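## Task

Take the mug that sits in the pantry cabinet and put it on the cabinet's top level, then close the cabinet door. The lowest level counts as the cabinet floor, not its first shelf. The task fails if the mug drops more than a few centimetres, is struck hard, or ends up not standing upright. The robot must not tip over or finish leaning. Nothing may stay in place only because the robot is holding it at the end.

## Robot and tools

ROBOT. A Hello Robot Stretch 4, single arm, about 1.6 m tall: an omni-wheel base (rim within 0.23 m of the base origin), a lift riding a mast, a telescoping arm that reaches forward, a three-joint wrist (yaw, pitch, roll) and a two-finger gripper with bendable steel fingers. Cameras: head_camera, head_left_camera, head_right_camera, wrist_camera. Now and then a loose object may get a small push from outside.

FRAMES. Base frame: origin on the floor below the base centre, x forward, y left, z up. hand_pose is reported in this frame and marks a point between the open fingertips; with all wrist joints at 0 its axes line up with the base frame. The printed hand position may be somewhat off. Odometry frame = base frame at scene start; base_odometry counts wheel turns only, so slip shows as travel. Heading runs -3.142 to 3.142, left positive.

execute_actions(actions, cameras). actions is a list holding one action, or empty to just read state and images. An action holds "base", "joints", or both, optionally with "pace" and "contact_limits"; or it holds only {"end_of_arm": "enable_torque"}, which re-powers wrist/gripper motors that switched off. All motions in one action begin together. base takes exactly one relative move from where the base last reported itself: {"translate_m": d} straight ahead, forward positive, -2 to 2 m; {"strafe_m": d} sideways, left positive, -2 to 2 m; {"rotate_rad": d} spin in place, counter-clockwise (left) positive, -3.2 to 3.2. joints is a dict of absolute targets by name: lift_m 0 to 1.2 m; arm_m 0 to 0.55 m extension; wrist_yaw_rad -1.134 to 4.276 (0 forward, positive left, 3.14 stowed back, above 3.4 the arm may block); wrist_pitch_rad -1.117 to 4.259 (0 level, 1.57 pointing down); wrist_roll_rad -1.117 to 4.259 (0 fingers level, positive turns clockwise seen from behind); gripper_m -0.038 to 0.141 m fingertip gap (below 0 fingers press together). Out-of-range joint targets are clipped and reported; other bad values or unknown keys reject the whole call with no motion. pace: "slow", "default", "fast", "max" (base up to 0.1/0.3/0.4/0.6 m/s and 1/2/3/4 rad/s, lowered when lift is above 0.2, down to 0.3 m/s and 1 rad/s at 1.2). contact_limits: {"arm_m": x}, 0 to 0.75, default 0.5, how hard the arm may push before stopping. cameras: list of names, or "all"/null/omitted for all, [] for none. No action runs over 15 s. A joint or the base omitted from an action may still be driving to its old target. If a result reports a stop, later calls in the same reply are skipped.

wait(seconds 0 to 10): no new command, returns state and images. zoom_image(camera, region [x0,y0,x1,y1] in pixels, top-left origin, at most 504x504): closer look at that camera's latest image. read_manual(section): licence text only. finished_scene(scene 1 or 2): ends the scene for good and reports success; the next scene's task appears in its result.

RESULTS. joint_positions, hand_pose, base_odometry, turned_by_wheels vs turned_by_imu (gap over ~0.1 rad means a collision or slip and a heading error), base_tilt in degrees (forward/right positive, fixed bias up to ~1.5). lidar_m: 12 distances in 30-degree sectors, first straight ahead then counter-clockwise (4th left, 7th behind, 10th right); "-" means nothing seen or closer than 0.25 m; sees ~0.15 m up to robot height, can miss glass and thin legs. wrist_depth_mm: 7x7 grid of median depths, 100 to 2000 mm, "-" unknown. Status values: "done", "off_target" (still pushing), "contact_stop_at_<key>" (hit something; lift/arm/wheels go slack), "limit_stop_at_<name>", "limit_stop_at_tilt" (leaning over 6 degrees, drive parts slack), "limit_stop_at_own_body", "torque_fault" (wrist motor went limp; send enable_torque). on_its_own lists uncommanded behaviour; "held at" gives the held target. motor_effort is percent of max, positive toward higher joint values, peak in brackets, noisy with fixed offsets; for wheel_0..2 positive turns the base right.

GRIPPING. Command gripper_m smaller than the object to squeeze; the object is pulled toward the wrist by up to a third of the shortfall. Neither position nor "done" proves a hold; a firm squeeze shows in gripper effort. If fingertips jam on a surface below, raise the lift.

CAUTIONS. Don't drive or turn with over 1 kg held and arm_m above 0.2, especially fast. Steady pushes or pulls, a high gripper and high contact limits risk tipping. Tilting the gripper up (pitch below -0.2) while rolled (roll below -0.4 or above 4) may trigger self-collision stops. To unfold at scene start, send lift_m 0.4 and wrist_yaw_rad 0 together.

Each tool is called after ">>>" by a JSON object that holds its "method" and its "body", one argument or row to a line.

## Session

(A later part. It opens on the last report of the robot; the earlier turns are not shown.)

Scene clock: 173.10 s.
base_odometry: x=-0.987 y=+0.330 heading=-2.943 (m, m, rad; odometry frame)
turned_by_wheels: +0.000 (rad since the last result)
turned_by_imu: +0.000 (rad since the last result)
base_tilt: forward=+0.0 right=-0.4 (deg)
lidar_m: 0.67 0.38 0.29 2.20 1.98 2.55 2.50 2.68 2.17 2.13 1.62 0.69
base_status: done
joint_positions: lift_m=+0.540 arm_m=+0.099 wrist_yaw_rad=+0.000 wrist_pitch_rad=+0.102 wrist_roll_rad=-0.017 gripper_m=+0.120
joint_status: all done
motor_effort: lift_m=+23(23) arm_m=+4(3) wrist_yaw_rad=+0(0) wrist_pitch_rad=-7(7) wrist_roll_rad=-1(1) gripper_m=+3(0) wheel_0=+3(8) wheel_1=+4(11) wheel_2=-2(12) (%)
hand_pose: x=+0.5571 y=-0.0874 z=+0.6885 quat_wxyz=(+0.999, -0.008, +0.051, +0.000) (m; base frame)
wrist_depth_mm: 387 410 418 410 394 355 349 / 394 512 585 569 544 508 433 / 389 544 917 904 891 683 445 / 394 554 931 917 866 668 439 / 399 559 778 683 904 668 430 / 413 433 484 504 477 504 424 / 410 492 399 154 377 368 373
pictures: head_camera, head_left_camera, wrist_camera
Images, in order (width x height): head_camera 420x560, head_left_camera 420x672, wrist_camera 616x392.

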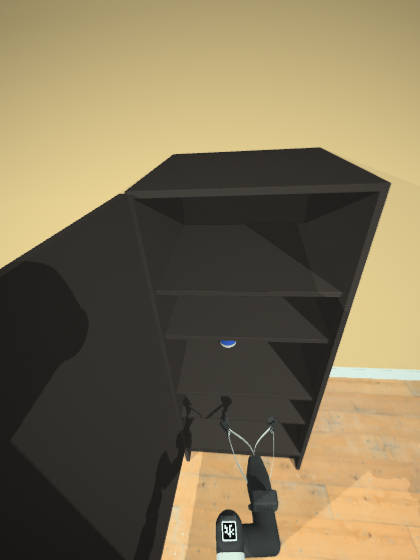

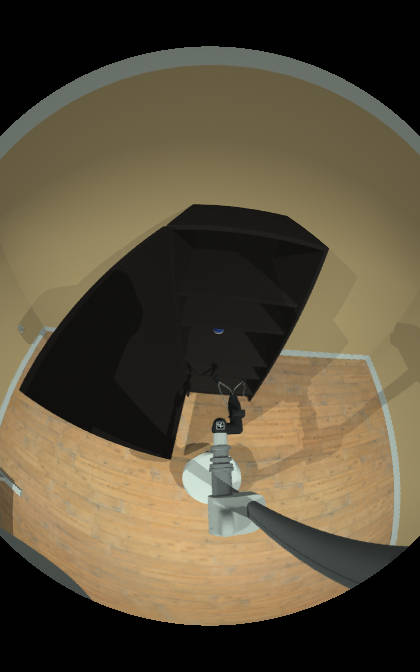

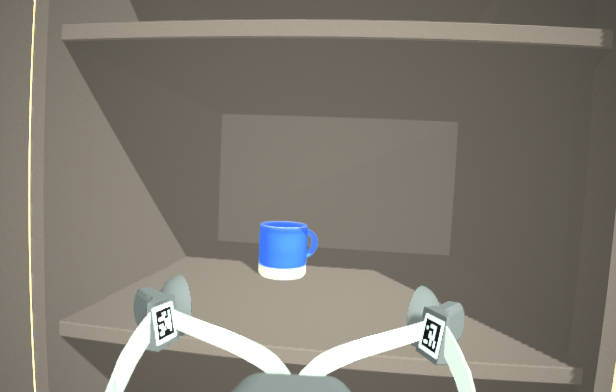

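>>> {"method": "execute_actions", "body": {
  "actions": [
    {"base":{"rotate_rad":0.027},"joints":{"arm_m":0.36,"lift_m":0.525},"contact_limits":{"arm_m":0.2}}
  ],
  "cameras": ["wrist_camera"]
}}

Scene clock: 183.73 s.
base_odometry: x=-0.987 y=+0.330 heading=-2.917 (m, m, rad; odometry frame)
turned_by_wheels: +0.026 (rad since the last result)
turned_by_imu: +0.026 (rad since the last result)
base_tilt: forward=+0.0 right=-0.4 (deg)
lidar_m: 0.67 0.37 0.30 2.19 1.99 2.54 2.47 2.71 2.16 2.14 1.62 0.70
base_status: done
joint_positions: lift_m=+0.525 arm_m=+0.359 wrist_yaw_rad=+0.000 wrist_pitch_rad=+0.102 wrist_roll_rad=-0.017 gripper_m=+0.120
joint_status: all done
motor_effort: lift_m=+14(19) arm_m=+4(4) wrist_yaw_rad=+0(2) wrist_pitch_rad=-7(7) wrist_roll_rad=-1(0) gripper_m=+1(4) wheel_0=-4(2) wheel_1=-4(6) wheel_2=-4(7) (%)
contact_limits: arm_m 0.2
hand_pose: x=+0.8171 y=-0.0874 z=+0.6741 quat_wxyz=(+0.999, -0.008, +0.051, +0.000) (m; base frame)
wrist_depth_mm: 327 397 397 382 373 370 355 / 322 449 615 640 615 569 492 / 330 455 668 661 634 615 530 / 334 466 661 661 640 615 525 / 334 462 654 436 647 627 521 / 336 387 413 370 433 484 477 / 303 298 297 155 309 330 345
pictures: wrist_camera
Images, in order (width x height): wrist_camera 616x392.

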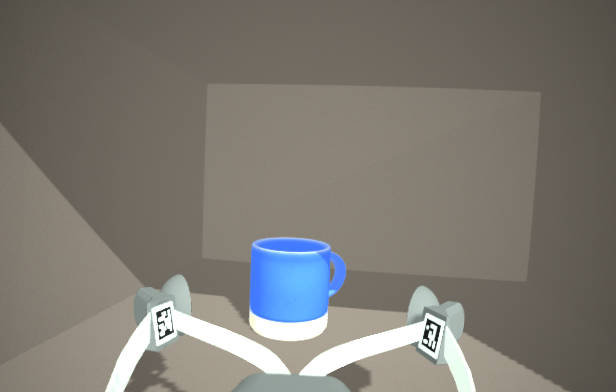

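>>> {"method": "execute_actions", "body": {
  "actions": [
    {"base":{"rotate_rad":0.01},"joints":{"arm_m":0.46,"lift_m":0.505},"contact_limits":{"arm_m":0.15}}
  ],
  "cameras": ["wrist_camera"]
}}

Scene clock: 195.70 s.
base_odometry: x=-0.987 y=+0.330 heading=-2.908 (m, m, rad; odometry frame)
turned_by_wheels: +0.010 (rad since the last result)
turned_by_imu: +0.009 (rad since the last result)
base_tilt: forward=+0.0 right=-0.4 (deg)
lidar_m: 0.68 0.37 0.30 2.09 2.02 2.53 2.48 2.73 2.14 2.13 1.62 0.67
base_status: done
joint_positions: lift_m=+0.505 arm_m=+0.459 wrist_yaw_rad=+0.000 wrist_pitch_rad=+0.102 wrist_roll_rad=-0.017 gripper_m=+0.120
joint_status: all done
motor_effort: lift_m=+15(14) arm_m=+4(4) wrist_yaw_rad=+0(1) wrist_pitch_rad=-7(8) wrist_roll_rad=-1(1) gripper_m=+0(0) wheel_0=-1(7) wheel_1=-1(8) wheel_2=-3(8) (%)
contact_limits: arm_m 0.15
hand_pose: x=+0.9171 y=-0.0874 z=+0.6541 quat_wxyz=(+0.999, -0.008, +0.051, +0.000) (m; base frame)
wrist_depth_mm: 298 404 449 436 427 421 407 / 298 407 559 539 525 517 500 / 301 415 564 554 525 508 504 / 306 421 564 559 535 521 512 / 307 424 569 320 544 525 504 / 309 342 283 263 377 424 427 / 272 260 259 155 271 291 301
pictures: wrist_camera
Images, in order (width x height): wrist_camera 616x392.

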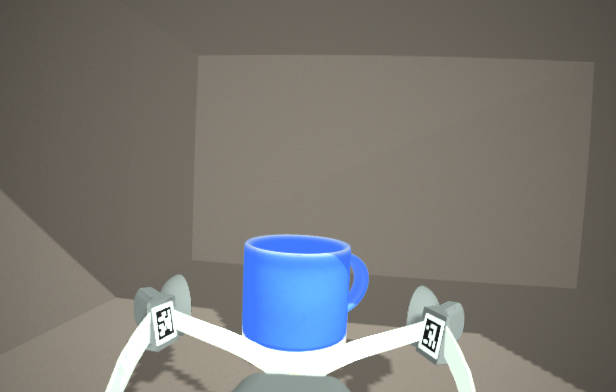

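>>> {"method": "execute_actions", "body": {
  "actions": [
    {"joints":{"arm_m":0.53,"lift_m":0.497},"contact_limits":{"arm_m":0.15},"pace":"slow"}
  ],
  "cameras": ["wrist_camera"]
}}

Scene clock: 202.10 s.
base_odometry: x=-0.987 y=+0.330 heading=-2.908 (m, m, rad; odometry frame)
turned_by_wheels: +0.000 (rad since the last result)
turned_by_imu: +0.000 (rad since the last result)
base_tilt: forward=+0.0 right=-0.4 (deg)
lidar_m: 0.66 0.36 0.30 2.11 2.01 2.52 2.48 2.72 2.15 2.12 1.57 0.69
base_status: not commanded
joint_positions: lift_m=+0.497 arm_m=+0.529 wrist_yaw_rad=+0.000 wrist_pitch_rad=+0.102 wrist_roll_rad=-0.017 gripper_m=+0.120
joint_status: all done
motor_effort: lift_m=+14(15) arm_m=+4(5) wrist_yaw_rad=+0(0) wrist_pitch_rad=-7(7) wrist_roll_rad=-1(1) gripper_m=+0(0) wheel_0=-2(1) wheel_1=-1(1) wheel_2=-3(3) (%)
contact_limits: arm_m 0.15
hand_pose: x=+0.9871 y=-0.0874 z=+0.6461 quat_wxyz=(+0.999, -0.008, +0.051, +0.000) (m; base frame)
wrist_depth_mm: 287 387 477 459 449 436 421 / 287 392 492 477 466 449 436 / 290 402 496 484 462 452 439 / 296 413 496 484 466 452 442 / 296 413 500 263 477 452 449 / 291 322 202 190 259 399 399 / 255 244 204 154 253 274 294
pictures: wrist_camera
Images, in order (width x height): wrist_camera 616x392.

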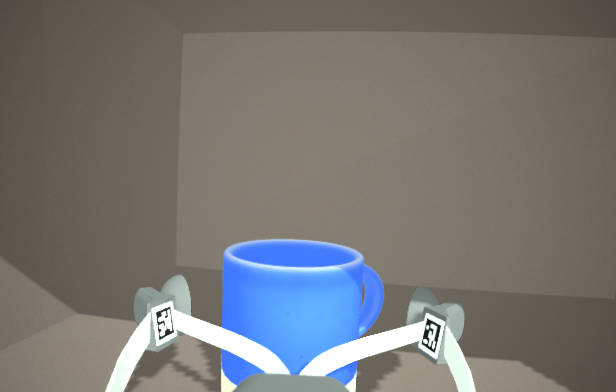

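>>> {"method": "execute_actions", "body": {
  "actions": [
    {"joints":{"gripper_m":0.03},"pace":"slow"}
  ],
  "cameras": ["wrist_camera"]
}}

Scene clock: 207.93 s.
base_odometry: x=-0.987 y=+0.330 heading=-2.908 (m, m, rad; odometry frame)
turned_by_wheels: +0.000 (rad since the last result)
turned_by_imu: +0.000 (rad since the last result)
base_tilt: forward=+0.0 right=-0.4 (deg)
lidar_m: 0.66 0.36 0.29 2.12 1.98 2.53 2.49 2.71 2.17 2.11 1.61 0.69
base_status: not commanded
joint_positions: lift_m=+0.497 arm_m=+0.529 wrist_yaw_rad=+0.001 wrist_pitch_rad=+0.104 wrist_roll_rad=-0.017 gripper_m=+0.030
joint_status: all done
motor_effort: lift_m=+15(15) arm_m=+5(5) wrist_yaw_rad=-2(2) wrist_pitch_rad=-12(12) wrist_roll_rad=-1(0) gripper_m=-18(20) wheel_0=-1(1) wheel_1=-1(1) wheel_2=-2(3) (%)
hand_pose: x=+0.9871 y=-0.0873 z=+0.6456 quat_wxyz=(+0.999, -0.008, +0.052, +0.001) (m; base frame)
wrist_depth_mm: 289 387 480 466 452 439 427 / 285 392 492 477 462 445 433 / 290 402 496 480 462 452 442 / 294 407 500 488 473 455 442 / 296 410 500 249 473 459 442 / 293 345 191 176 204 392 397 / 253 178 184 177 191 254 290
pictures: wrist_camera
Images, in order (width x height): wrist_camera 616x392.

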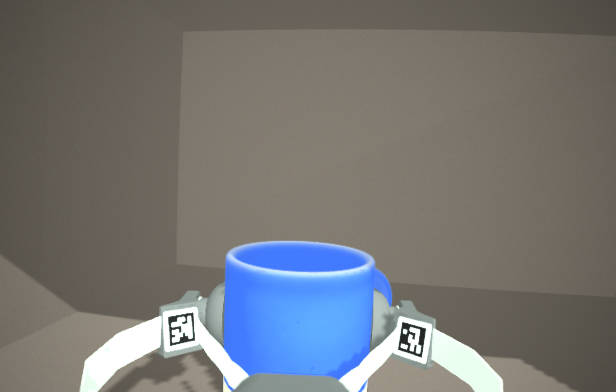

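Good grip. Lift slightly.

>>> {"method": "execute_actions", "body": {
  "actions": [
    {"joints":{"lift_m":0.53},"pace":"slow"}
  ],
  "cameras": ["wrist_camera"]
}}

>>> {"method": "execute_actions", "body": {
  "actions": [
    {"joints":{"arm_m":0.05}}
  ],
  "cameras": ["head_camera","wrist_camera"]
}}

Scene clock: 211.67 s.
base_odometry: x=-0.987 y=+0.330 heading=-2.908 (m, m, rad; odometry frame)
turned_by_wheels: +0.000 (rad since the last result)
turned_by_imu: +0.000 (rad since the last result)
base_tilt: forward=+0.0 right=-0.4 (deg)
lidar_m: 0.67 0.38 0.30 2.09 2.00 2.52 2.48 2.71 2.15 2.12 1.60 0.68
base_status: not commanded
joint_positions: lift_m=+0.530 arm_m=+0.529 wrist_yaw_rad=+0.000 wrist_pitch_rad=+0.106 wrist_roll_rad=-0.017 gripper_m=+0.030
joint_status: all done
motor_effort: lift_m=+25(27) arm_m=+5(5) wrist_yaw_rad=-1(1) wrist_pitch_rad=-18(19) wrist_roll_rad=-1(0) gripper_m=-17(21) wheel_0=-1(1) wheel_1=-1(1) wheel_2=-3(3) (%)
hand_pose: x=+0.9870 y=-0.0873 z=+0.6772 quat_wxyz=(+0.999, -0.008, +0.053, +0.001) (m; base frame)
wrist_depth_mm: 286 364 394 387 373 370 355 / 287 394 488 477 459 442 436 / 290 397 496 480 462 449 436 / 296 407 500 480 469 452 445 / 297 410 504 250 473 455 445 / 298 368 191 176 203 459 445 / 293 178 184 176 190 317 345
pictures: wrist_camera
Images, in order (width x height): wrist_camera 616x392.

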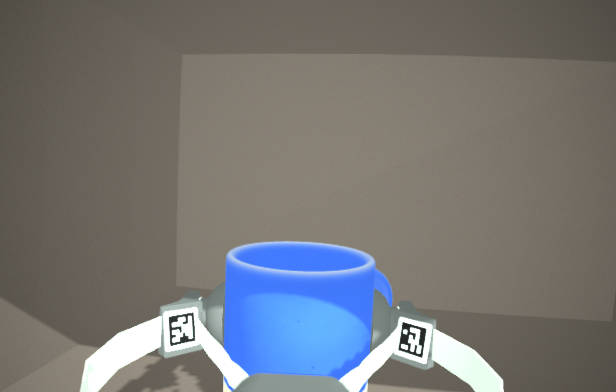

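Scene clock: 214.17 s.
base_odometry: x=-0.987 y=+0.330 heading=-2.908 (m, m, rad; odometry frame)
turned_by_wheels: +0.000 (rad since the last result)
turned_by_imu: +0.000 (rad since the last result)
base_tilt: forward=+0.0 right=-0.4 (deg)
lidar_m: 0.67 0.36 0.31 2.11 2.01 2.55 2.47 2.72 2.16 2.13 1.60 0.68
base_status: not commanded
joint_positions: lift_m=+0.530 arm_m=+0.051 wrist_yaw_rad=+0.000 wrist_pitch_rad=+0.107 wrist_roll_rad=-0.017 gripper_m=+0.030
joint_status: all done
motor_effort: lift_m=+25(25) arm_m=-4(5) wrist_yaw_rad=+1(1) wrist_pitch_rad=-20(20) wrist_roll_rad=-1(2) gripper_m=-22(19) wheel_0=-1(1) wheel_1=-1(1) wheel_2=-3(3) (%)
hand_pose: x=+0.5085 y=-0.0875 z=+0.6770 quat_wxyz=(+0.999, -0.008, +0.053, +0.000) (m; base frame)
wrist_depth_mm: 377 442 469 449 430 399 392 / 379 496 654 640 603 569 480 / 379 512 831 960 946 809 469 / 384 508 854 976 946 788 469 / 389 521 668 249 820 683 473 / 394 466 191 176 202 492 452 / 399 178 183 176 189 407 410
pictures: head_camera, wrist_camera
Images, in order (width x height): head_camera 420x560, wrist_camera 616x392.

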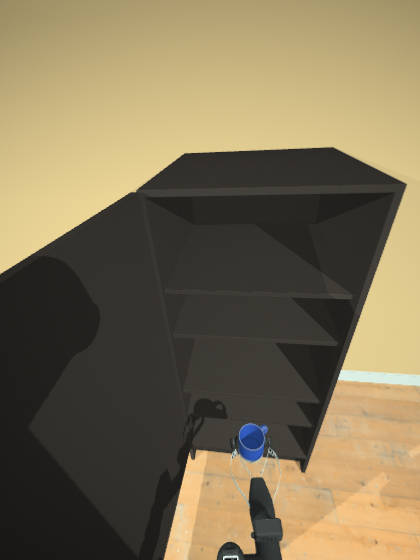

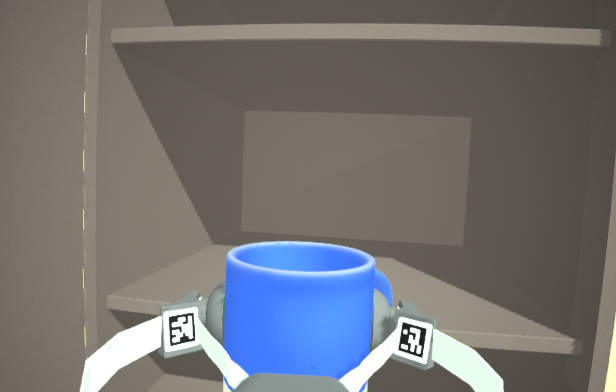

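>>> {"method": "execute_actions", "body": {
  "actions": [
    {"joints":{"lift_m":1.02}}
  ],
  "cameras": ["head_camera","wrist_camera"]
}}

Scene clock: 219.83 s.
base_odometry: x=-0.987 y=+0.330 heading=-2.908 (m, m, rad; odometry frame)
turned_by_wheels: +0.000 (rad since the last result)
turned_by_imu: +0.000 (rad since the last result)
base_tilt: forward=+0.0 right=-0.4 (deg)
lidar_m: 0.66 0.36 0.30 2.13 2.00 2.53 2.47 2.71 2.15 2.12 1.59 0.69
base_status: not commanded
joint_positions: lift_m=+1.020 arm_m=+0.051 wrist_yaw_rad=+0.000 wrist_pitch_rad=+0.107 wrist_roll_rad=-0.017 gripper_m=+0.030
joint_status: all done
motor_effort: lift_m=+24(25) arm_m=-4(4) wrist_yaw_rad=+0(0) wrist_pitch_rad=-19(20) wrist_roll_rad=+0(0) gripper_m=-20(17) wheel_0=-1(1) wheel_1=-1(1) wheel_2=-2(3) (%)
hand_pose: x=+0.5085 y=-0.0875 z=+1.1671 quat_wxyz=(+0.999, -0.008, +0.053, +0.000) (m; base frame)
wrist_depth_mm: 379 427 452 439 421 387 379 / 379 500 647 615 585 559 469 / 382 504 820 946 931 809 477 / 389 508 842 976 931 778 469 / 392 504 647 250 715 654 473 / 389 462 191 176 203 433 424 / 402 178 184 177 189 539 452
pictures: head_camera, wrist_camera
Images, in order (width x height): head_camera 420x560, wrist_camera 616x392.

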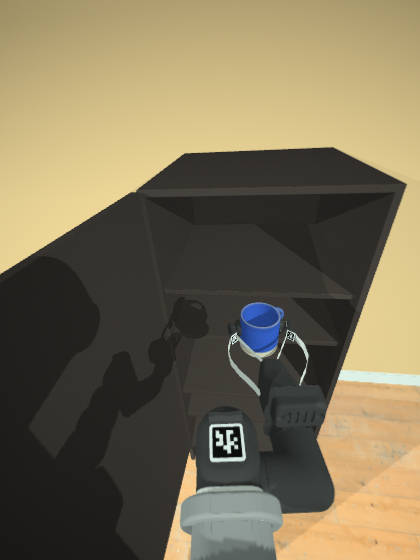

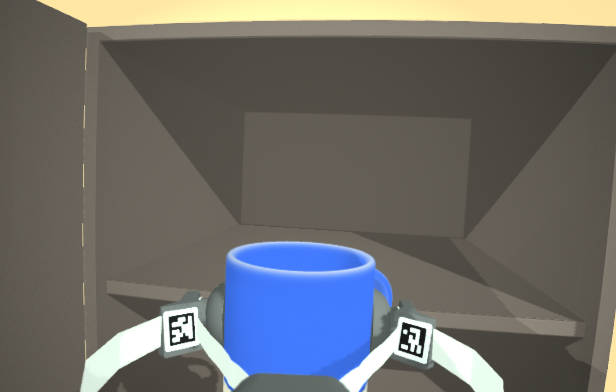

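>>> {"method": "execute_actions", "body": {
  "actions": [
    {"joints":{"lift_m":1.04}}
  ],
  "cameras": []
}}

>>> {"method": "execute_actions", "body": {
  "actions": [
    {"joints":{"arm_m":0.42},"contact_limits":{"arm_m":0.15}}
  ],
  "cameras": ["head_camera","wrist_camera"]
}}

>>> {"method": "execute_actions", "body": {
  "actions": [
    {"joints":{"lift_m":1.012},"pace":"slow"}
  ],
  "cameras": ["head_camera","wrist_camera"]
}}

Scene clock: 228.20 s.
base_odometry: x=-0.987 y=+0.330 heading=-2.908 (m, m, rad; odometry frame)
turned_by_wheels: +0.000 (rad since the last result)
turned_by_imu: +0.000 (rad since the last result)
base_tilt: forward=+0.0 right=-0.5 (deg)
lidar_m: 0.67 0.35 0.29 2.11 2.01 2.52 2.48 2.71 2.14 2.12 1.58 0.67
base_status: not commanded
joint_positions: lift_m=+1.040 arm_m=+0.051 wrist_yaw_rad=+0.000 wrist_pitch_rad=+0.106 wrist_roll_rad=-0.017 gripper_m=+0.030
joint_status: all done
motor_effort: lift_m=+24(26) arm_m=-5(4) wrist_yaw_rad=+1(1) wrist_pitch_rad=-19(19) wrist_roll_rad=-1(1) gripper_m=-20(18) wheel_0=-1(1) wheel_1=-1(1) wheel_2=-3(3) (%)
hand_pose: x=+0.5085 y=-0.0875 z=+1.1871 quat_wxyz=(+0.999, -0.008, +0.053, +0.000) (m; base frame)
wrist_depth_mm: 397 1042 976 946 917 891 878 / 375 473 549 530 500 477 449 / 382 508 820 991 931 778 477 / 387 517 854 991 946 768 466 / 389 521 676 249 831 699 477 / 397 469 191 176 204 484 452 / 402 178 184 176 189 404 407
pictures: none
No camera images: the call's "cameras" was empty. Leave "cameras" out to get every camera's image.

Scene clock: 230.40 s.
base_odometry: x=-0.987 y=+0.330 heading=-2.908 (m, m, rad; odometry frame)
turned_by_wheels: +0.000 (rad since the last result)
turned_by_imu: +0.000 (rad since the last result)
base_tilt: forward=-0.1 right=-0.4 (deg)
lidar_m: 0.66 0.36 0.31 2.11 2.02 2.54 2.49 2.71 2.15 2.13 1.60 0.70
base_status: not commanded
joint_positions: lift_m=+1.040 arm_m=+0.419 wrist_yaw_rad=+0.000 wrist_pitch_rad=+0.106 wrist_roll_rad=-0.017 gripper_m=+0.030
joint_status: all done
motor_effort: lift_m=+25(25) arm_m=+4(4) wrist_yaw_rad=-1(1) wrist_pitch_rad=-19(19) wrist_roll_rad=+0(1) gripper_m=-20(16) wheel_0=-1(1) wheel_1=-1(1) wheel_2=-2(3) (%)
contact_limits: arm_m 0.15
hand_pose: x=+0.8770 y=-0.0874 z=+1.1871 quat_wxyz=(+0.999, -0.008, +0.053, +0.001) (m; base frame)
wrist_depth_mm: 304 342 329 319 310 306 303 / 306 415 549 535 512 480 462 / 307 424 615 585 574 549 539 / 314 430 615 597 580 559 544 / 317 433 609 249 580 574 539 / 319 394 190 175 203 480 484 / 297 178 183 176 189 315 345
pictures: head_camera, wrist_camera
Images, in order (width x height): head_camera 420x560, wrist_camera 616x392.

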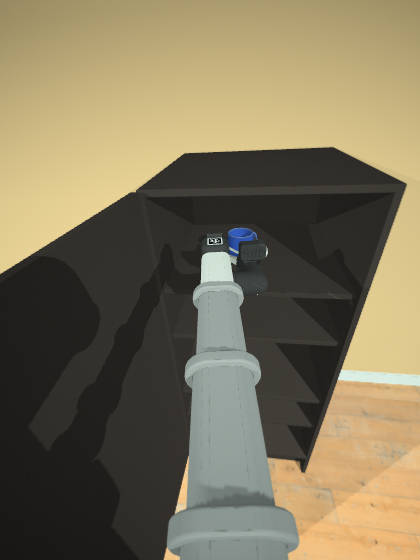

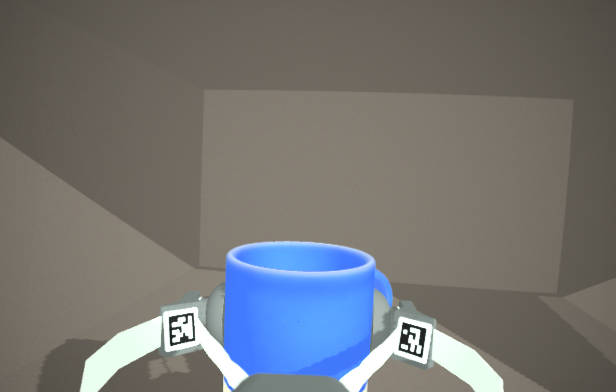

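Scene clock: 231.43 s.
base_odometry: x=-0.987 y=+0.330 heading=-2.908 (m, m, rad; odometry frame)
turned_by_wheels: +0.000 (rad since the last result)
turned_by_imu: +0.000 (rad since the last result)
base_tilt: forward=+0.0 right=-0.5 (deg)
lidar_m: 0.68 0.35 0.31 2.13 2.02 2.53 2.47 2.72 2.17 2.12 1.58 0.67
base_status: not commanded
joint_positions: lift_m=+1.012 arm_m=+0.419 wrist_yaw_rad=+0.000 wrist_pitch_rad=+0.106 wrist_roll_rad=-0.017 gripper_m=+0.030
joint_status: all done
motor_effort: lift_m=+15(23) arm_m=+4(4) wrist_yaw_rad=-1(0) wrist_pitch_rad=-19(19) wrist_roll_rad=-1(2) gripper_m=-17(18) wheel_0=-1(1) wheel_1=-1(1) wheel_2=-3(3) (%)
hand_pose: x=+0.8770 y=-0.0874 z=+1.1599 quat_wxyz=(+0.999, -0.008, +0.053, +0.001) (m; base frame)
wrist_depth_mm: 307 389 407 397 382 377 364 / 304 421 609 591 569 544 512 / 309 424 603 591 574 549 544 / 314 430 609 591 585 559 549 / 315 436 559 250 574 559 554 / 309 355 191 176 202 402 407 / 260 178 183 176 189 260 297
pictures: head_camera, wrist_camera
Images, in order (width x height): head_camera 420x560, wrist_camera 616x392.

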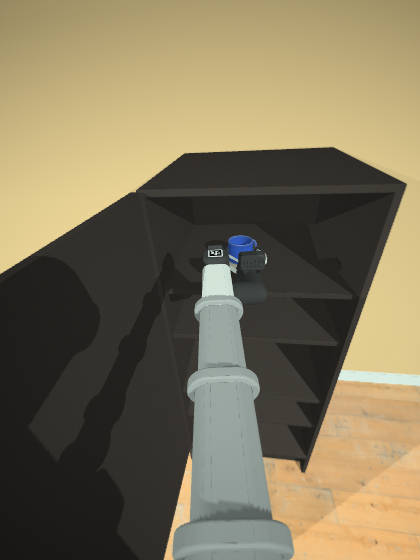

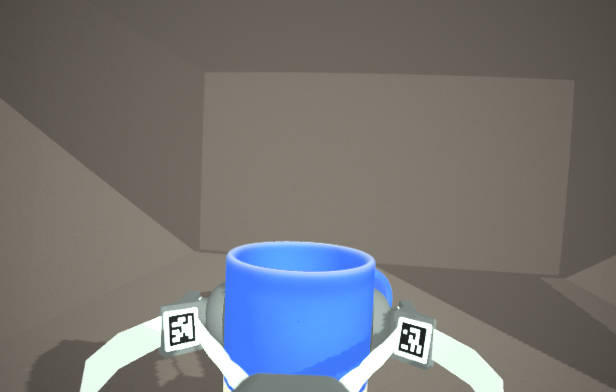

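>>> {"method": "execute_actions", "body": {
  "actions": [
    {"joints":{"lift_m":1.004},"pace":"slow"}
  ],
  "cameras": ["wrist_camera"]
}}

Scene clock: 234.17 s.
base_odometry: x=-0.987 y=+0.330 heading=-2.908 (m, m, rad; odometry frame)
turned_by_wheels: +0.000 (rad since the last result)
turned_by_imu: +0.000 (rad since the last result)
base_tilt: forward=+0.0 right=-0.4 (deg)
lidar_m: 0.66 0.37 0.31 2.11 1.99 2.51 2.49 2.71 2.16 2.13 1.61 0.68
base_status: not commanded
joint_positions: lift_m=+1.004 arm_m=+0.419 wrist_yaw_rad=+0.000 wrist_pitch_rad=+0.102 wrist_roll_rad=-0.017 gripper_m=+0.030
joint_status: all done
motor_effort: lift_m=+14(14) arm_m=+4(5) wrist_yaw_rad=+0(0) wrist_pitch_rad=-5(19) wrist_roll_rad=-1(1) gripper_m=-14(17) wheel_0=-1(2) wheel_1=-1(1) wheel_2=-3(3) (%)
hand_pose: x=+0.8771 y=-0.0874 z=+1.1534 quat_wxyz=(+0.999, -0.008, +0.051, +0.000) (m; base frame)
wrist_depth_mm: 307 384 413 399 394 384 373 / 304 415 597 585 564 549 525 / 307 421 597 597 574 559 539 / 312 433 609 591 580 559 544 / 314 439 564 250 585 564 549 / 307 347 190 176 203 397 397 / 252 178 184 176 190 255 290
pictures: wrist_camera
Images, in order (width x height): wrist_camera 616x392.

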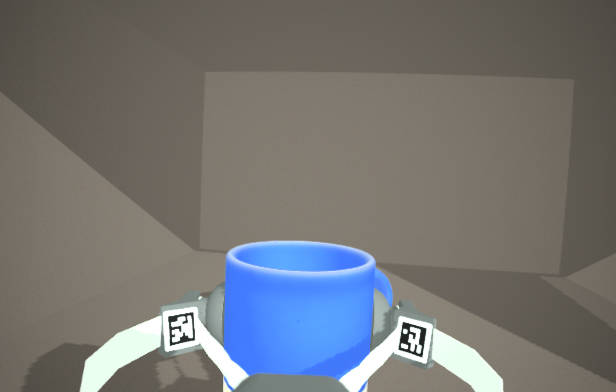

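Contact made. Release.

>>> {"method": "execute_actions", "body": {
  "actions": [
    {"joints":{"gripper_m":0.12}}
  ],
  "cameras": ["wrist_camera"]
}}

>>> {"method": "execute_actions", "body": {
  "actions": [
    {"joints":{"arm_m":0.01}}
  ],
  "cameras": ["head_camera","head_left_camera","wrist_camera"]
}}

Scene clock: 238.53 s.
base_odometry: x=-0.987 y=+0.330 heading=-2.908 (m, m, rad; odometry frame)
turned_by_wheels: +0.000 (rad since the last result)
turned_by_imu: +0.000 (rad since the last result)
base_tilt: forward=+0.0 right=-0.4 (deg)
lidar_m: 0.67 0.36 0.31 2.10 2.02 2.53 2.48 2.71 2.15 2.13 1.61 0.67
base_status: not commanded
joint_positions: lift_m=+1.004 arm_m=+0.419 wrist_yaw_rad=+0.000 wrist_pitch_rad=+0.102 wrist_roll_rad=-0.017 gripper_m=+0.120
joint_status: all done
motor_effort: lift_m=+14(14) arm_m=+4(5) wrist_yaw_rad=+2(2) wrist_pitch_rad=-6(7) wrist_roll_rad=-2(2) gripper_m=-1(19) wheel_0=-1(1) wheel_1=-1(1) wheel_2=-3(3) (%)
hand_pose: x=+0.8771 y=-0.0875 z=+1.1532 quat_wxyz=(+0.999, -0.008, +0.051, +0.000) (m; base frame)
wrist_depth_mm: 306 389 415 407 392 392 375 / 304 418 597 585 569 544 530 / 307 430 603 591 574 554 544 / 314 430 615 597 574 559 549 / 314 433 530 260 574 564 544 / 307 315 210 189 259 389 394 / 251 239 211 155 238 271 287
pictures: wrist_camera
Images, in order (width x height): wrist_camera 616x392.

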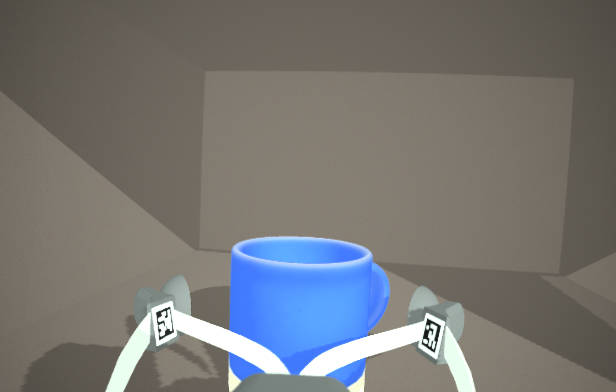

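Scene clock: 240.83 s.
base_odometry: x=-0.987 y=+0.330 heading=-2.908 (m, m, rad; odometry frame)
turned_by_wheels: +0.000 (rad since the last result)
turned_by_imu: +0.000 (rad since the last result)
base_tilt: forward=-0.1 right=-0.4 (deg)
lidar_m: 0.67 0.37 0.29 2.10 2.01 2.50 2.46 2.71 2.15 2.12 1.60 0.69
base_status: not commanded
joint_positions: lift_m=+1.004 arm_m=+0.011 wrist_yaw_rad=+0.000 wrist_pitch_rad=+0.103 wrist_roll_rad=-0.017 gripper_m=+0.120
joint_status: all done
motor_effort: lift_m=+14(14) arm_m=-5(6) wrist_yaw_rad=+1(1) wrist_pitch_rad=-8(8) wrist_roll_rad=-1(0) gripper_m=-2(1) wheel_0=-1(1) wheel_1=-1(1) wheel_2=-3(2) (%)
hand_pose: x=+0.4686 y=-0.0874 z=+1.1530 quat_wxyz=(+0.999, -0.008, +0.051, +0.000) (m; base frame)
wrist_depth_mm: 387 492 492 480 455 421 421 / 387 504 676 668 621 591 469 / 392 512 831 1008 976 778 480 / 394 530 866 1042 976 768 469 / 399 504 615 603 683 615 466 / 399 462 778 842 459 452 442 / 415 492 591 156 615 603 459
pictures: head_camera, head_left_camera, wrist_camera
Images, in order (width x height): head_camera 420x560, head_left_camera 420x672, wrist_camera 616x392.

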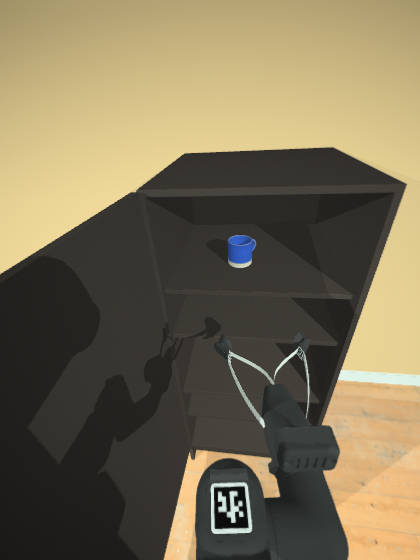

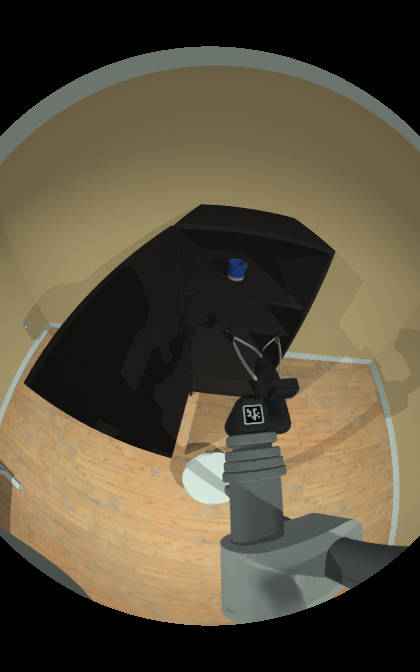

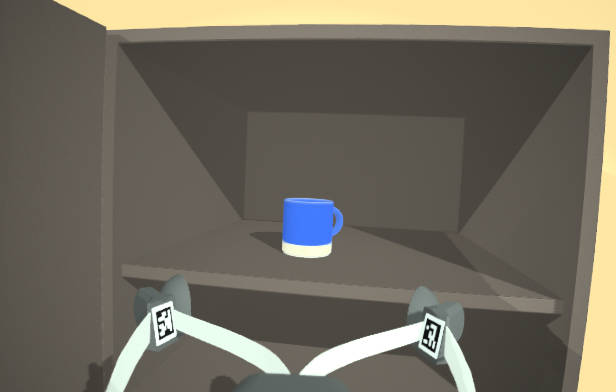

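>>> {"method": "execute_actions", "body": {
  "actions": [
    {"base":{"translate_m":-0.38},"joints":{"lift_m":0.5,"gripper_m":0.0,"wrist_pitch_rad":0.0},"pace":"fast"}
  ],
  "cameras": []
}}

>>> {"method": "execute_actions", "body": {
  "actions": [
    {"base":{"rotate_rad":-0.135},"pace":"fast"}
  ],
  "cameras": ["head_camera"]
}}

Scene clock: 258.40 s.
base_odometry: x=-0.618 y=+0.418 heading=-2.908 (m, m, rad; odometry frame)
turned_by_wheels: -0.001 (rad since the last result)
turned_by_imu: +0.000 (rad since the last result)
base_tilt: forward=+0.0 right=-0.4 (deg)
lidar_m: 0.89 0.60 2.70 1.91 2.05 2.14 2.10 2.30 2.09 2.09 2.07 1.07
base_status: done
joint_positions: lift_m=+0.500 arm_m=+0.011 wrist_yaw_rad=+0.000 wrist_pitch_rad=+0.003 wrist_roll_rad=-0.017 gripper_m=+0.000
joint_status: all done
motor_effort: lift_m=+15(13) arm_m=-4(5) wrist_yaw_rad=+1(1) wrist_pitch_rad=-9(12) wrist_roll_rad=-2(1) gripper_m=-1(3) wheel_0=-3(8) wheel_1=-6(11) wheel_2=+2(14) (%)
hand_pose: x=+0.4701 y=-0.0874 z=+0.6777 quat_wxyz=(+1.000, -0.008, +0.001, +0.000) (m; base frame)
wrist_depth_mm: 480 621 904 1281 1255 1336 1308 / 477 634 931 1078 1042 1336 1336 / 484 640 917 1281 1205 1366 1281 / 488 647 991 1430 1336 1336 1308 / 488 654 917 1397 1255 1308 1336 / 492 654 866 209 1098 1336 1308 / 500 615 186 185 183 1366 1281
pictures: none
No camera images: the call's "cameras" was empty. Leave "cameras" out to get every camera's image.

Scene clock: 259.10 s.
base_odometry: x=-0.618 y=+0.418 heading=-3.043 (m, m, rad; odometry frame)
turned_by_wheels: -0.135 (rad since the last result)
turned_by_imu: -0.136 (rad since the last result)
base_tilt: forward=+0.0 right=-0.4 (deg)
lidar_m: 1.04 0.58 2.33 1.93 1.96 2.20 2.10 2.18 2.17 2.06 2.16 1.70
base_status: done
joint_positions: lift_m=+0.500 arm_m=+0.011 wrist_yaw_rad=+0.000 wrist_pitch_rad=+0.003 wrist_roll_rad=-0.017 gripper_m=+0.000
joint_status: not commanded
motor_effort: lift_m=+15(15) arm_m=-4(4) wrist_yaw_rad=+0(0) wrist_pitch_rad=-9(8) wrist_roll_rad=+0(0) gripper_m=-4(4) wheel_0=+1(10) wheel_1=+4(10) wheel_2=+1(11) (%)
hand_pose: x=+0.4701 y=-0.0874 z=+0.6777 quat_wxyz=(+1.000, -0.008, +0.001, +0.000) (m; base frame)
wrist_depth_mm: 597 809 1229 1308 1430 1430 1397 / 597 842 1118 1078 1464 1499 1430 / 597 854 1160 1281 1430 1430 1464 / 609 854 1366 1366 1430 1397 1430 / 615 854 1205 1366 1430 1397 1397 / 609 866 1205 209 1366 1430 1430 / 627 809 186 185 183 1430 1397
pictures: head_camera
Images, in order (width x height): head_camera 420x560.

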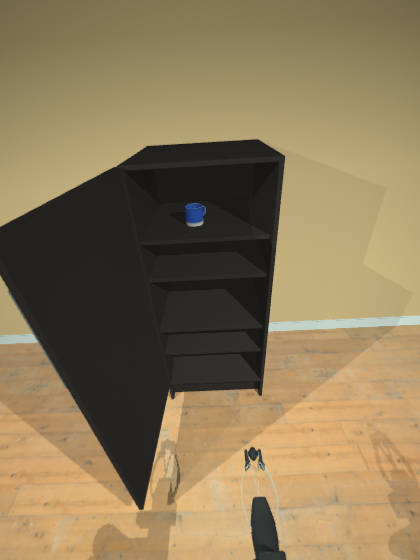

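>>> {"method": "execute_actions", "body": {
  "actions": [
    {"base":{"strafe_m":0.58},"joints":{"wrist_yaw_rad":-0.5},"pace":"fast"}
  ],
  "cameras": ["head_camera"]
}}

Scene clock: 267.87 s.
base_odometry: x=-0.560 y=-0.159 heading=-3.042 (m, m, rad; odometry frame)
turned_by_wheels: +0.000 (rad since the last result)
turned_by_imu: +0.001 (rad since the last result)
base_tilt: forward=+0.0 right=-0.4 (deg)
lidar_m: 0.95 1.72 2.17 1.53 1.36 1.79 2.10 2.20 2.76 2.66 2.35 0.54
base_status: done
joint_positions: lift_m=+0.500 arm_m=+0.011 wrist_yaw_rad=-0.500 wrist_pitch_rad=+0.003 wrist_roll_rad=-0.017 gripper_m=+0.000
joint_status: all done
motor_effort: lift_m=+15(15) arm_m=-4(4) wrist_yaw_rad=-1(6) wrist_pitch_rad=-9(8) wrist_roll_rad=-1(1) gripper_m=-4(4) wheel_0=+1(15) wheel_1=+2(15) wheel_2=+0(0) (%)
hand_pose: x=+0.3930 y=-0.2150 z=+0.6777 quat_wxyz=(+0.969, -0.008, +0.003, -0.247) (m; base frame)
wrist_depth_mm: 1229 1336 473 1397 1863 - - / 1182 1336 449 1182 1808 - - / 1229 1308 427 1336 1863 - - / 1229 1336 407 1499 1863 - - / 1229 1281 397 1366 1863 - - / 1229 1281 379 210 1863 - - / 1205 1281 186 185 182 - -
pictures: head_camera
Images, in order (width x height): head_camera 420x560.

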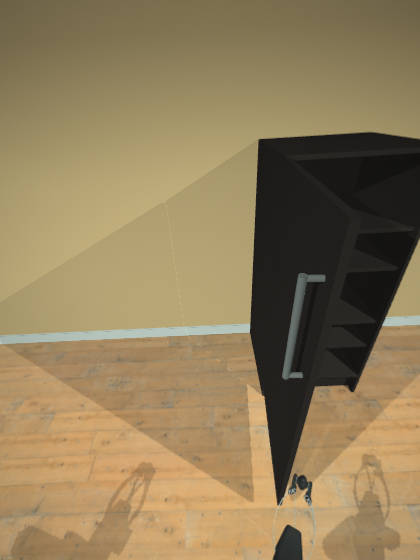

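>>> {"method": "execute_actions", "body": {
  "actions": [
    {"base":{"strafe_m":0.07},"pace":"fast"}
  ],
  "cameras": []
}}

>>> {"method": "execute_actions", "body": {
  "actions": [
    {"joints":{"arm_m":0.27},"contact_limits":{"arm_m":0.15}}
  ],
  "cameras": ["head_camera","wrist_camera"]
}}

Scene clock: 272.77 s.
base_odometry: x=-0.553 y=-0.229 heading=-3.042 (m, m, rad; odometry frame)
turned_by_wheels: +0.000 (rad since the last result)
turned_by_imu: +0.000 (rad since the last result)
base_tilt: forward=+0.0 right=-0.4 (deg)
lidar_m: 1.28 1.71 2.10 1.56 1.26 1.71 2.09 2.23 2.83 2.73 2.35 0.56
base_status: done
joint_positions: lift_m=+0.500 arm_m=+0.011 wrist_yaw_rad=-0.500 wrist_pitch_rad=+0.003 wrist_roll_rad=-0.017 gripper_m=+0.000
joint_status: not commanded
motor_effort: lift_m=+15(15) arm_m=-4(4) wrist_yaw_rad=-1(1) wrist_pitch_rad=-8(9) wrist_roll_rad=-1(0) gripper_m=-3(4) wheel_0=-1(15) wheel_1=+1(14) wheel_2=+0(0) (%)
hand_pose: x=+0.3930 y=-0.2150 z=+0.6777 quat_wxyz=(+0.969, -0.008, +0.003, -0.247) (m; base frame)
wrist_depth_mm: 1229 1366 866 399 1281 - - / 1205 1366 842 389 1281 - - / 1205 1366 809 404 1308 - - / 1229 1336 768 404 1336 - - / 1205 1366 732 397 1336 - - / 1229 1308 699 209 1308 - - / 1229 1281 186 185 182 - -
pictures: none
No camera images: the call's "cameras" was empty. Leave "cameras" out to get every camera's image.

Scene clock: 274.67 s.
base_odometry: x=-0.553 y=-0.229 heading=-3.042 (m, m, rad; odometry frame)
turned_by_wheels: +0.000 (rad since the last result)
turned_by_imu: +0.000 (rad since the last result)
base_tilt: forward=-0.1 right=-0.4 (deg)
lidar_m: 1.28 1.69 2.09 1.58 1.27 1.71 2.09 2.21 2.83 2.73 2.33 0.54
base_status: not commanded
joint_positions: lift_m=+0.500 arm_m=+0.269 wrist_yaw_rad=-0.500 wrist_pitch_rad=+0.003 wrist_roll_rad=-0.017 gripper_m=+0.000
joint_status: all done
motor_effort: lift_m=+15(15) arm_m=+4(6) wrist_yaw_rad=+0(1) wrist_pitch_rad=-8(9) wrist_roll_rad=-1(1) gripper_m=-6(3) wheel_0=-1(1) wheel_1=+1(1) wheel_2=+0(0) (%)
contact_limits: arm_m 0.15
hand_pose: x=+0.6514 y=-0.2150 z=+0.6778 quat_wxyz=(+0.969, -0.008, +0.003, -0.247) (m; base frame)
wrist_depth_mm: 991 1118 917 449 291 212 177 / 1008 1098 891 439 289 211 176 / 1008 1098 866 430 282 209 175 / 1008 1078 831 424 278 207 175 / 1008 1118 788 413 276 206 172 / 976 1098 788 209 262 202 170 / 1008 1060 186 185 183 200 -
pictures: head_camera, wrist_camera
Images, in order (width x height): head_camera 420x560, wrist_camera 616x392.

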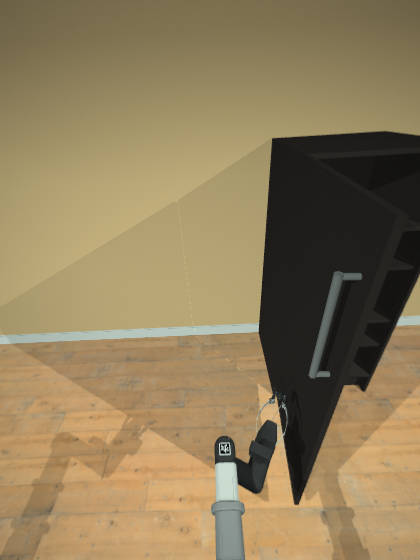

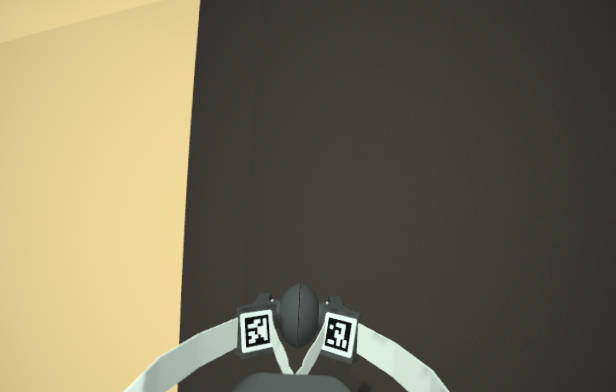

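>>> {"method": "execute_actions", "body": {
  "actions": [
    {"base":{"strafe_m":-0.36},"pace":"slow"}
  ],
  "cameras": ["head_camera","wrist_camera"]
}}

Scene clock: 283.33 s.
base_odometry: x=-0.589 y=+0.129 heading=-3.043 (m, m, rad; odometry frame)
turned_by_wheels: +0.000 (rad since the last result)
turned_by_imu: +0.000 (rad since the last result)
base_tilt: forward=-0.1 right=-0.3 (deg)
lidar_m: 0.77 1.68 2.32 1.63 1.64 2.19 2.11 2.20 2.48 2.37 2.36 0.60
base_status: done
joint_positions: lift_m=+0.500 arm_m=+0.269 wrist_yaw_rad=-0.500 wrist_pitch_rad=+0.003 wrist_roll_rad=-0.017 gripper_m=+0.000
joint_status: not commanded
motor_effort: lift_m=+15(15) arm_m=+5(4) wrist_yaw_rad=+0(15) wrist_pitch_rad=-8(8) wrist_roll_rad=-1(1) gripper_m=-6(3) wheel_0=+4(13) wheel_1=-7(11) wheel_2=+0(0) (%)
hand_pose: x=+0.6515 y=-0.2150 z=+0.6778 quat_wxyz=(+0.969, -0.008, +0.003, -0.247) (m; base frame)
wrist_depth_mm: 421 366 324 289 262 243 - / 415 362 319 286 257 242 - / 413 355 317 282 257 239 - / 407 353 312 282 254 237 - / 399 353 309 278 252 236 - / 394 345 307 208 249 235 - / 392 345 186 185 182 236 1921
pictures: head_camera, wrist_camera
Images, in order (width x height): head_camera 420x560, wrist_camera 616x392.

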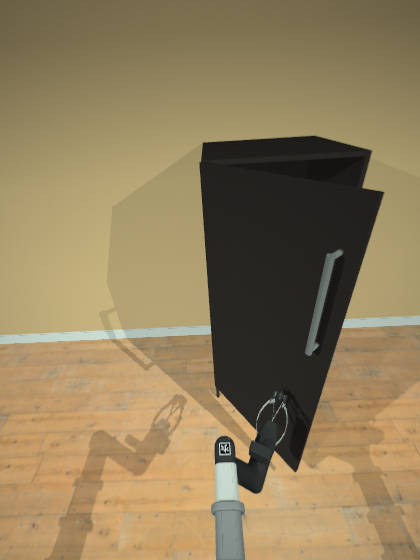

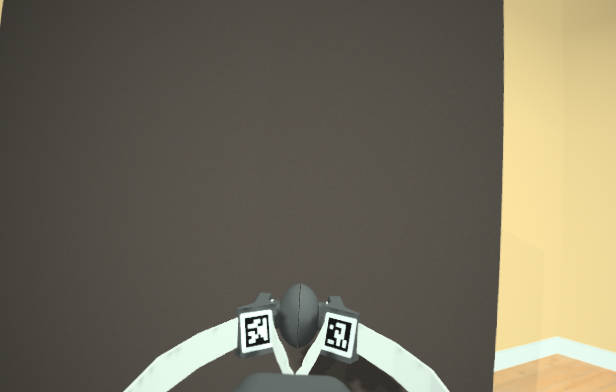

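>>> {"method": "execute_actions", "body": {
  "actions": [
    {"base":{"strafe_m":-0.12},"joints":{"arm_m":0.47},"pace":"slow","contact_limits":{"arm_m":0.3}}
  ],
  "cameras": ["head_camera","wrist_camera"]
}}

Scene clock: 289.80 s.
base_odometry: x=-0.601 y=+0.248 heading=-3.043 (m, m, rad; odometry frame)
turned_by_wheels: +0.000 (rad since the last result)
turned_by_imu: +0.000 (rad since the last result)
base_tilt: forward=+0.0 right=-0.4 (deg)
lidar_m: 0.98 1.67 2.31 1.74 1.77 2.18 2.11 2.18 2.34 2.26 2.31 0.96
base_status: done
joint_positions: lift_m=+0.500 arm_m=+0.469 wrist_yaw_rad=-0.500 wrist_pitch_rad=+0.002 wrist_roll_rad=-0.017 gripper_m=+0.000
joint_status: all done
motor_effort: lift_m=+15(15) arm_m=+4(7) wrist_yaw_rad=+0(8) wrist_pitch_rad=-8(8) wrist_roll_rad=+0(1) gripper_m=-6(2) wheel_0=+4(13) wheel_1=-6(11) wheel_2=+0(1) (%)
contact_limits: arm_m 0.3
hand_pose: x=+0.8513 y=-0.2150 z=+0.6778 quat_wxyz=(+0.969, -0.008, +0.003, -0.247) (m; base frame)
wrist_depth_mm: 301 319 340 368 394 1537 1756 / 298 317 340 364 394 1537 1863 / 300 317 340 362 389 1499 1808 / 298 317 338 359 392 1537 1808 / 297 315 336 362 384 1537 1808 / 297 315 330 208 384 1537 1756 / 297 309 186 185 183 1576 1756
pictures: head_camera, wrist_camera
Images, in order (width x height): head_camera 420x560, wrist_camera 616x392.

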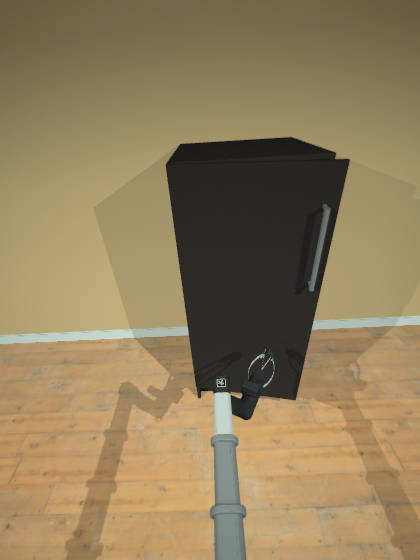

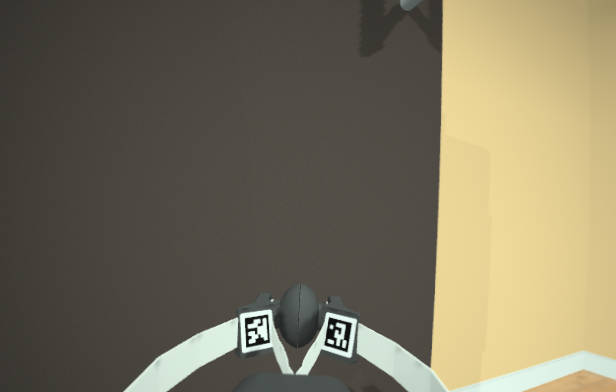

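>>> {"method": "execute_actions", "body": {
  "actions": [
    {"base":{"translate_m":0.1},"joints":{"arm_m":0.39,"wrist_yaw_rad":-0.2}}
  ],
  "cameras": ["head_camera"]
}}

Scene clock: 296.80 s.
base_odometry: x=-0.700 y=+0.238 heading=-3.042 (m, m, rad; odometry frame)
turned_by_wheels: +0.000 (rad since the last result)
turned_by_imu: +0.000 (rad since the last result)
base_tilt: forward=+0.0 right=-0.4 (deg)
lidar_m: 0.92 1.59 2.19 1.94 1.78 2.28 2.20 2.31 2.36 2.26 2.17 0.97
base_status: done
joint_positions: lift_m=+0.500 arm_m=+0.391 wrist_yaw_rad=-0.200 wrist_pitch_rad=+0.002 wrist_roll_rad=-0.017 gripper_m=+0.000
joint_status: all done
motor_effort: lift_m=+15(15) arm_m=-4(7) wrist_yaw_rad=+1(4) wrist_pitch_rad=-8(8) wrist_roll_rad=+0(0) gripper_m=-3(4) wheel_0=+4(10) wheel_1=+4(10) wheel_2=-3(12) (%)
hand_pose: x=+0.8270 y=-0.1431 z=+0.6778 quat_wxyz=(+0.995, -0.008, +0.002, -0.100) (m; base frame)
wrist_depth_mm: 315 330 347 362 379 394 1138 / 319 329 343 357 375 394 1138 / 312 329 345 357 375 394 1138 / 314 329 342 357 375 392 1138 / 312 325 340 355 375 392 1118 / 310 327 334 209 370 389 1098 / 310 319 185 185 183 387 1098
pictures: head_camera
Images, in order (width x height): head_camera 420x560.

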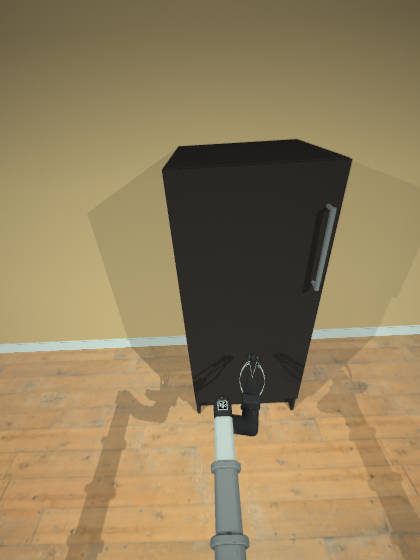

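>>> {"method": "zoom_image", "body": {
  "camera": "head_camera",
  "region": [260, 120, 380, 220]
}}

Region (260, 120, 380, 220) of head_camera's 420x560 image, scaled by 4.200, with more detail than that image has.

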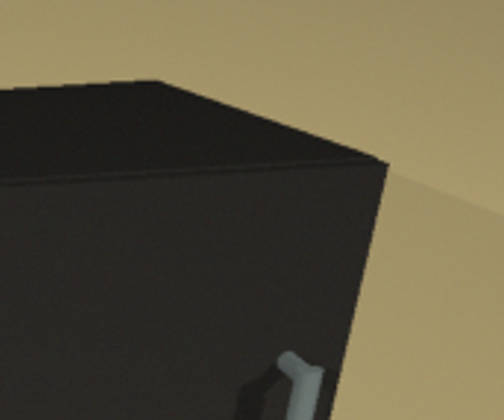

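Door is flush.

>>> {"method": "finished_scene", "body": {
  "scene": 1
}}

The scene is finished: the task was done.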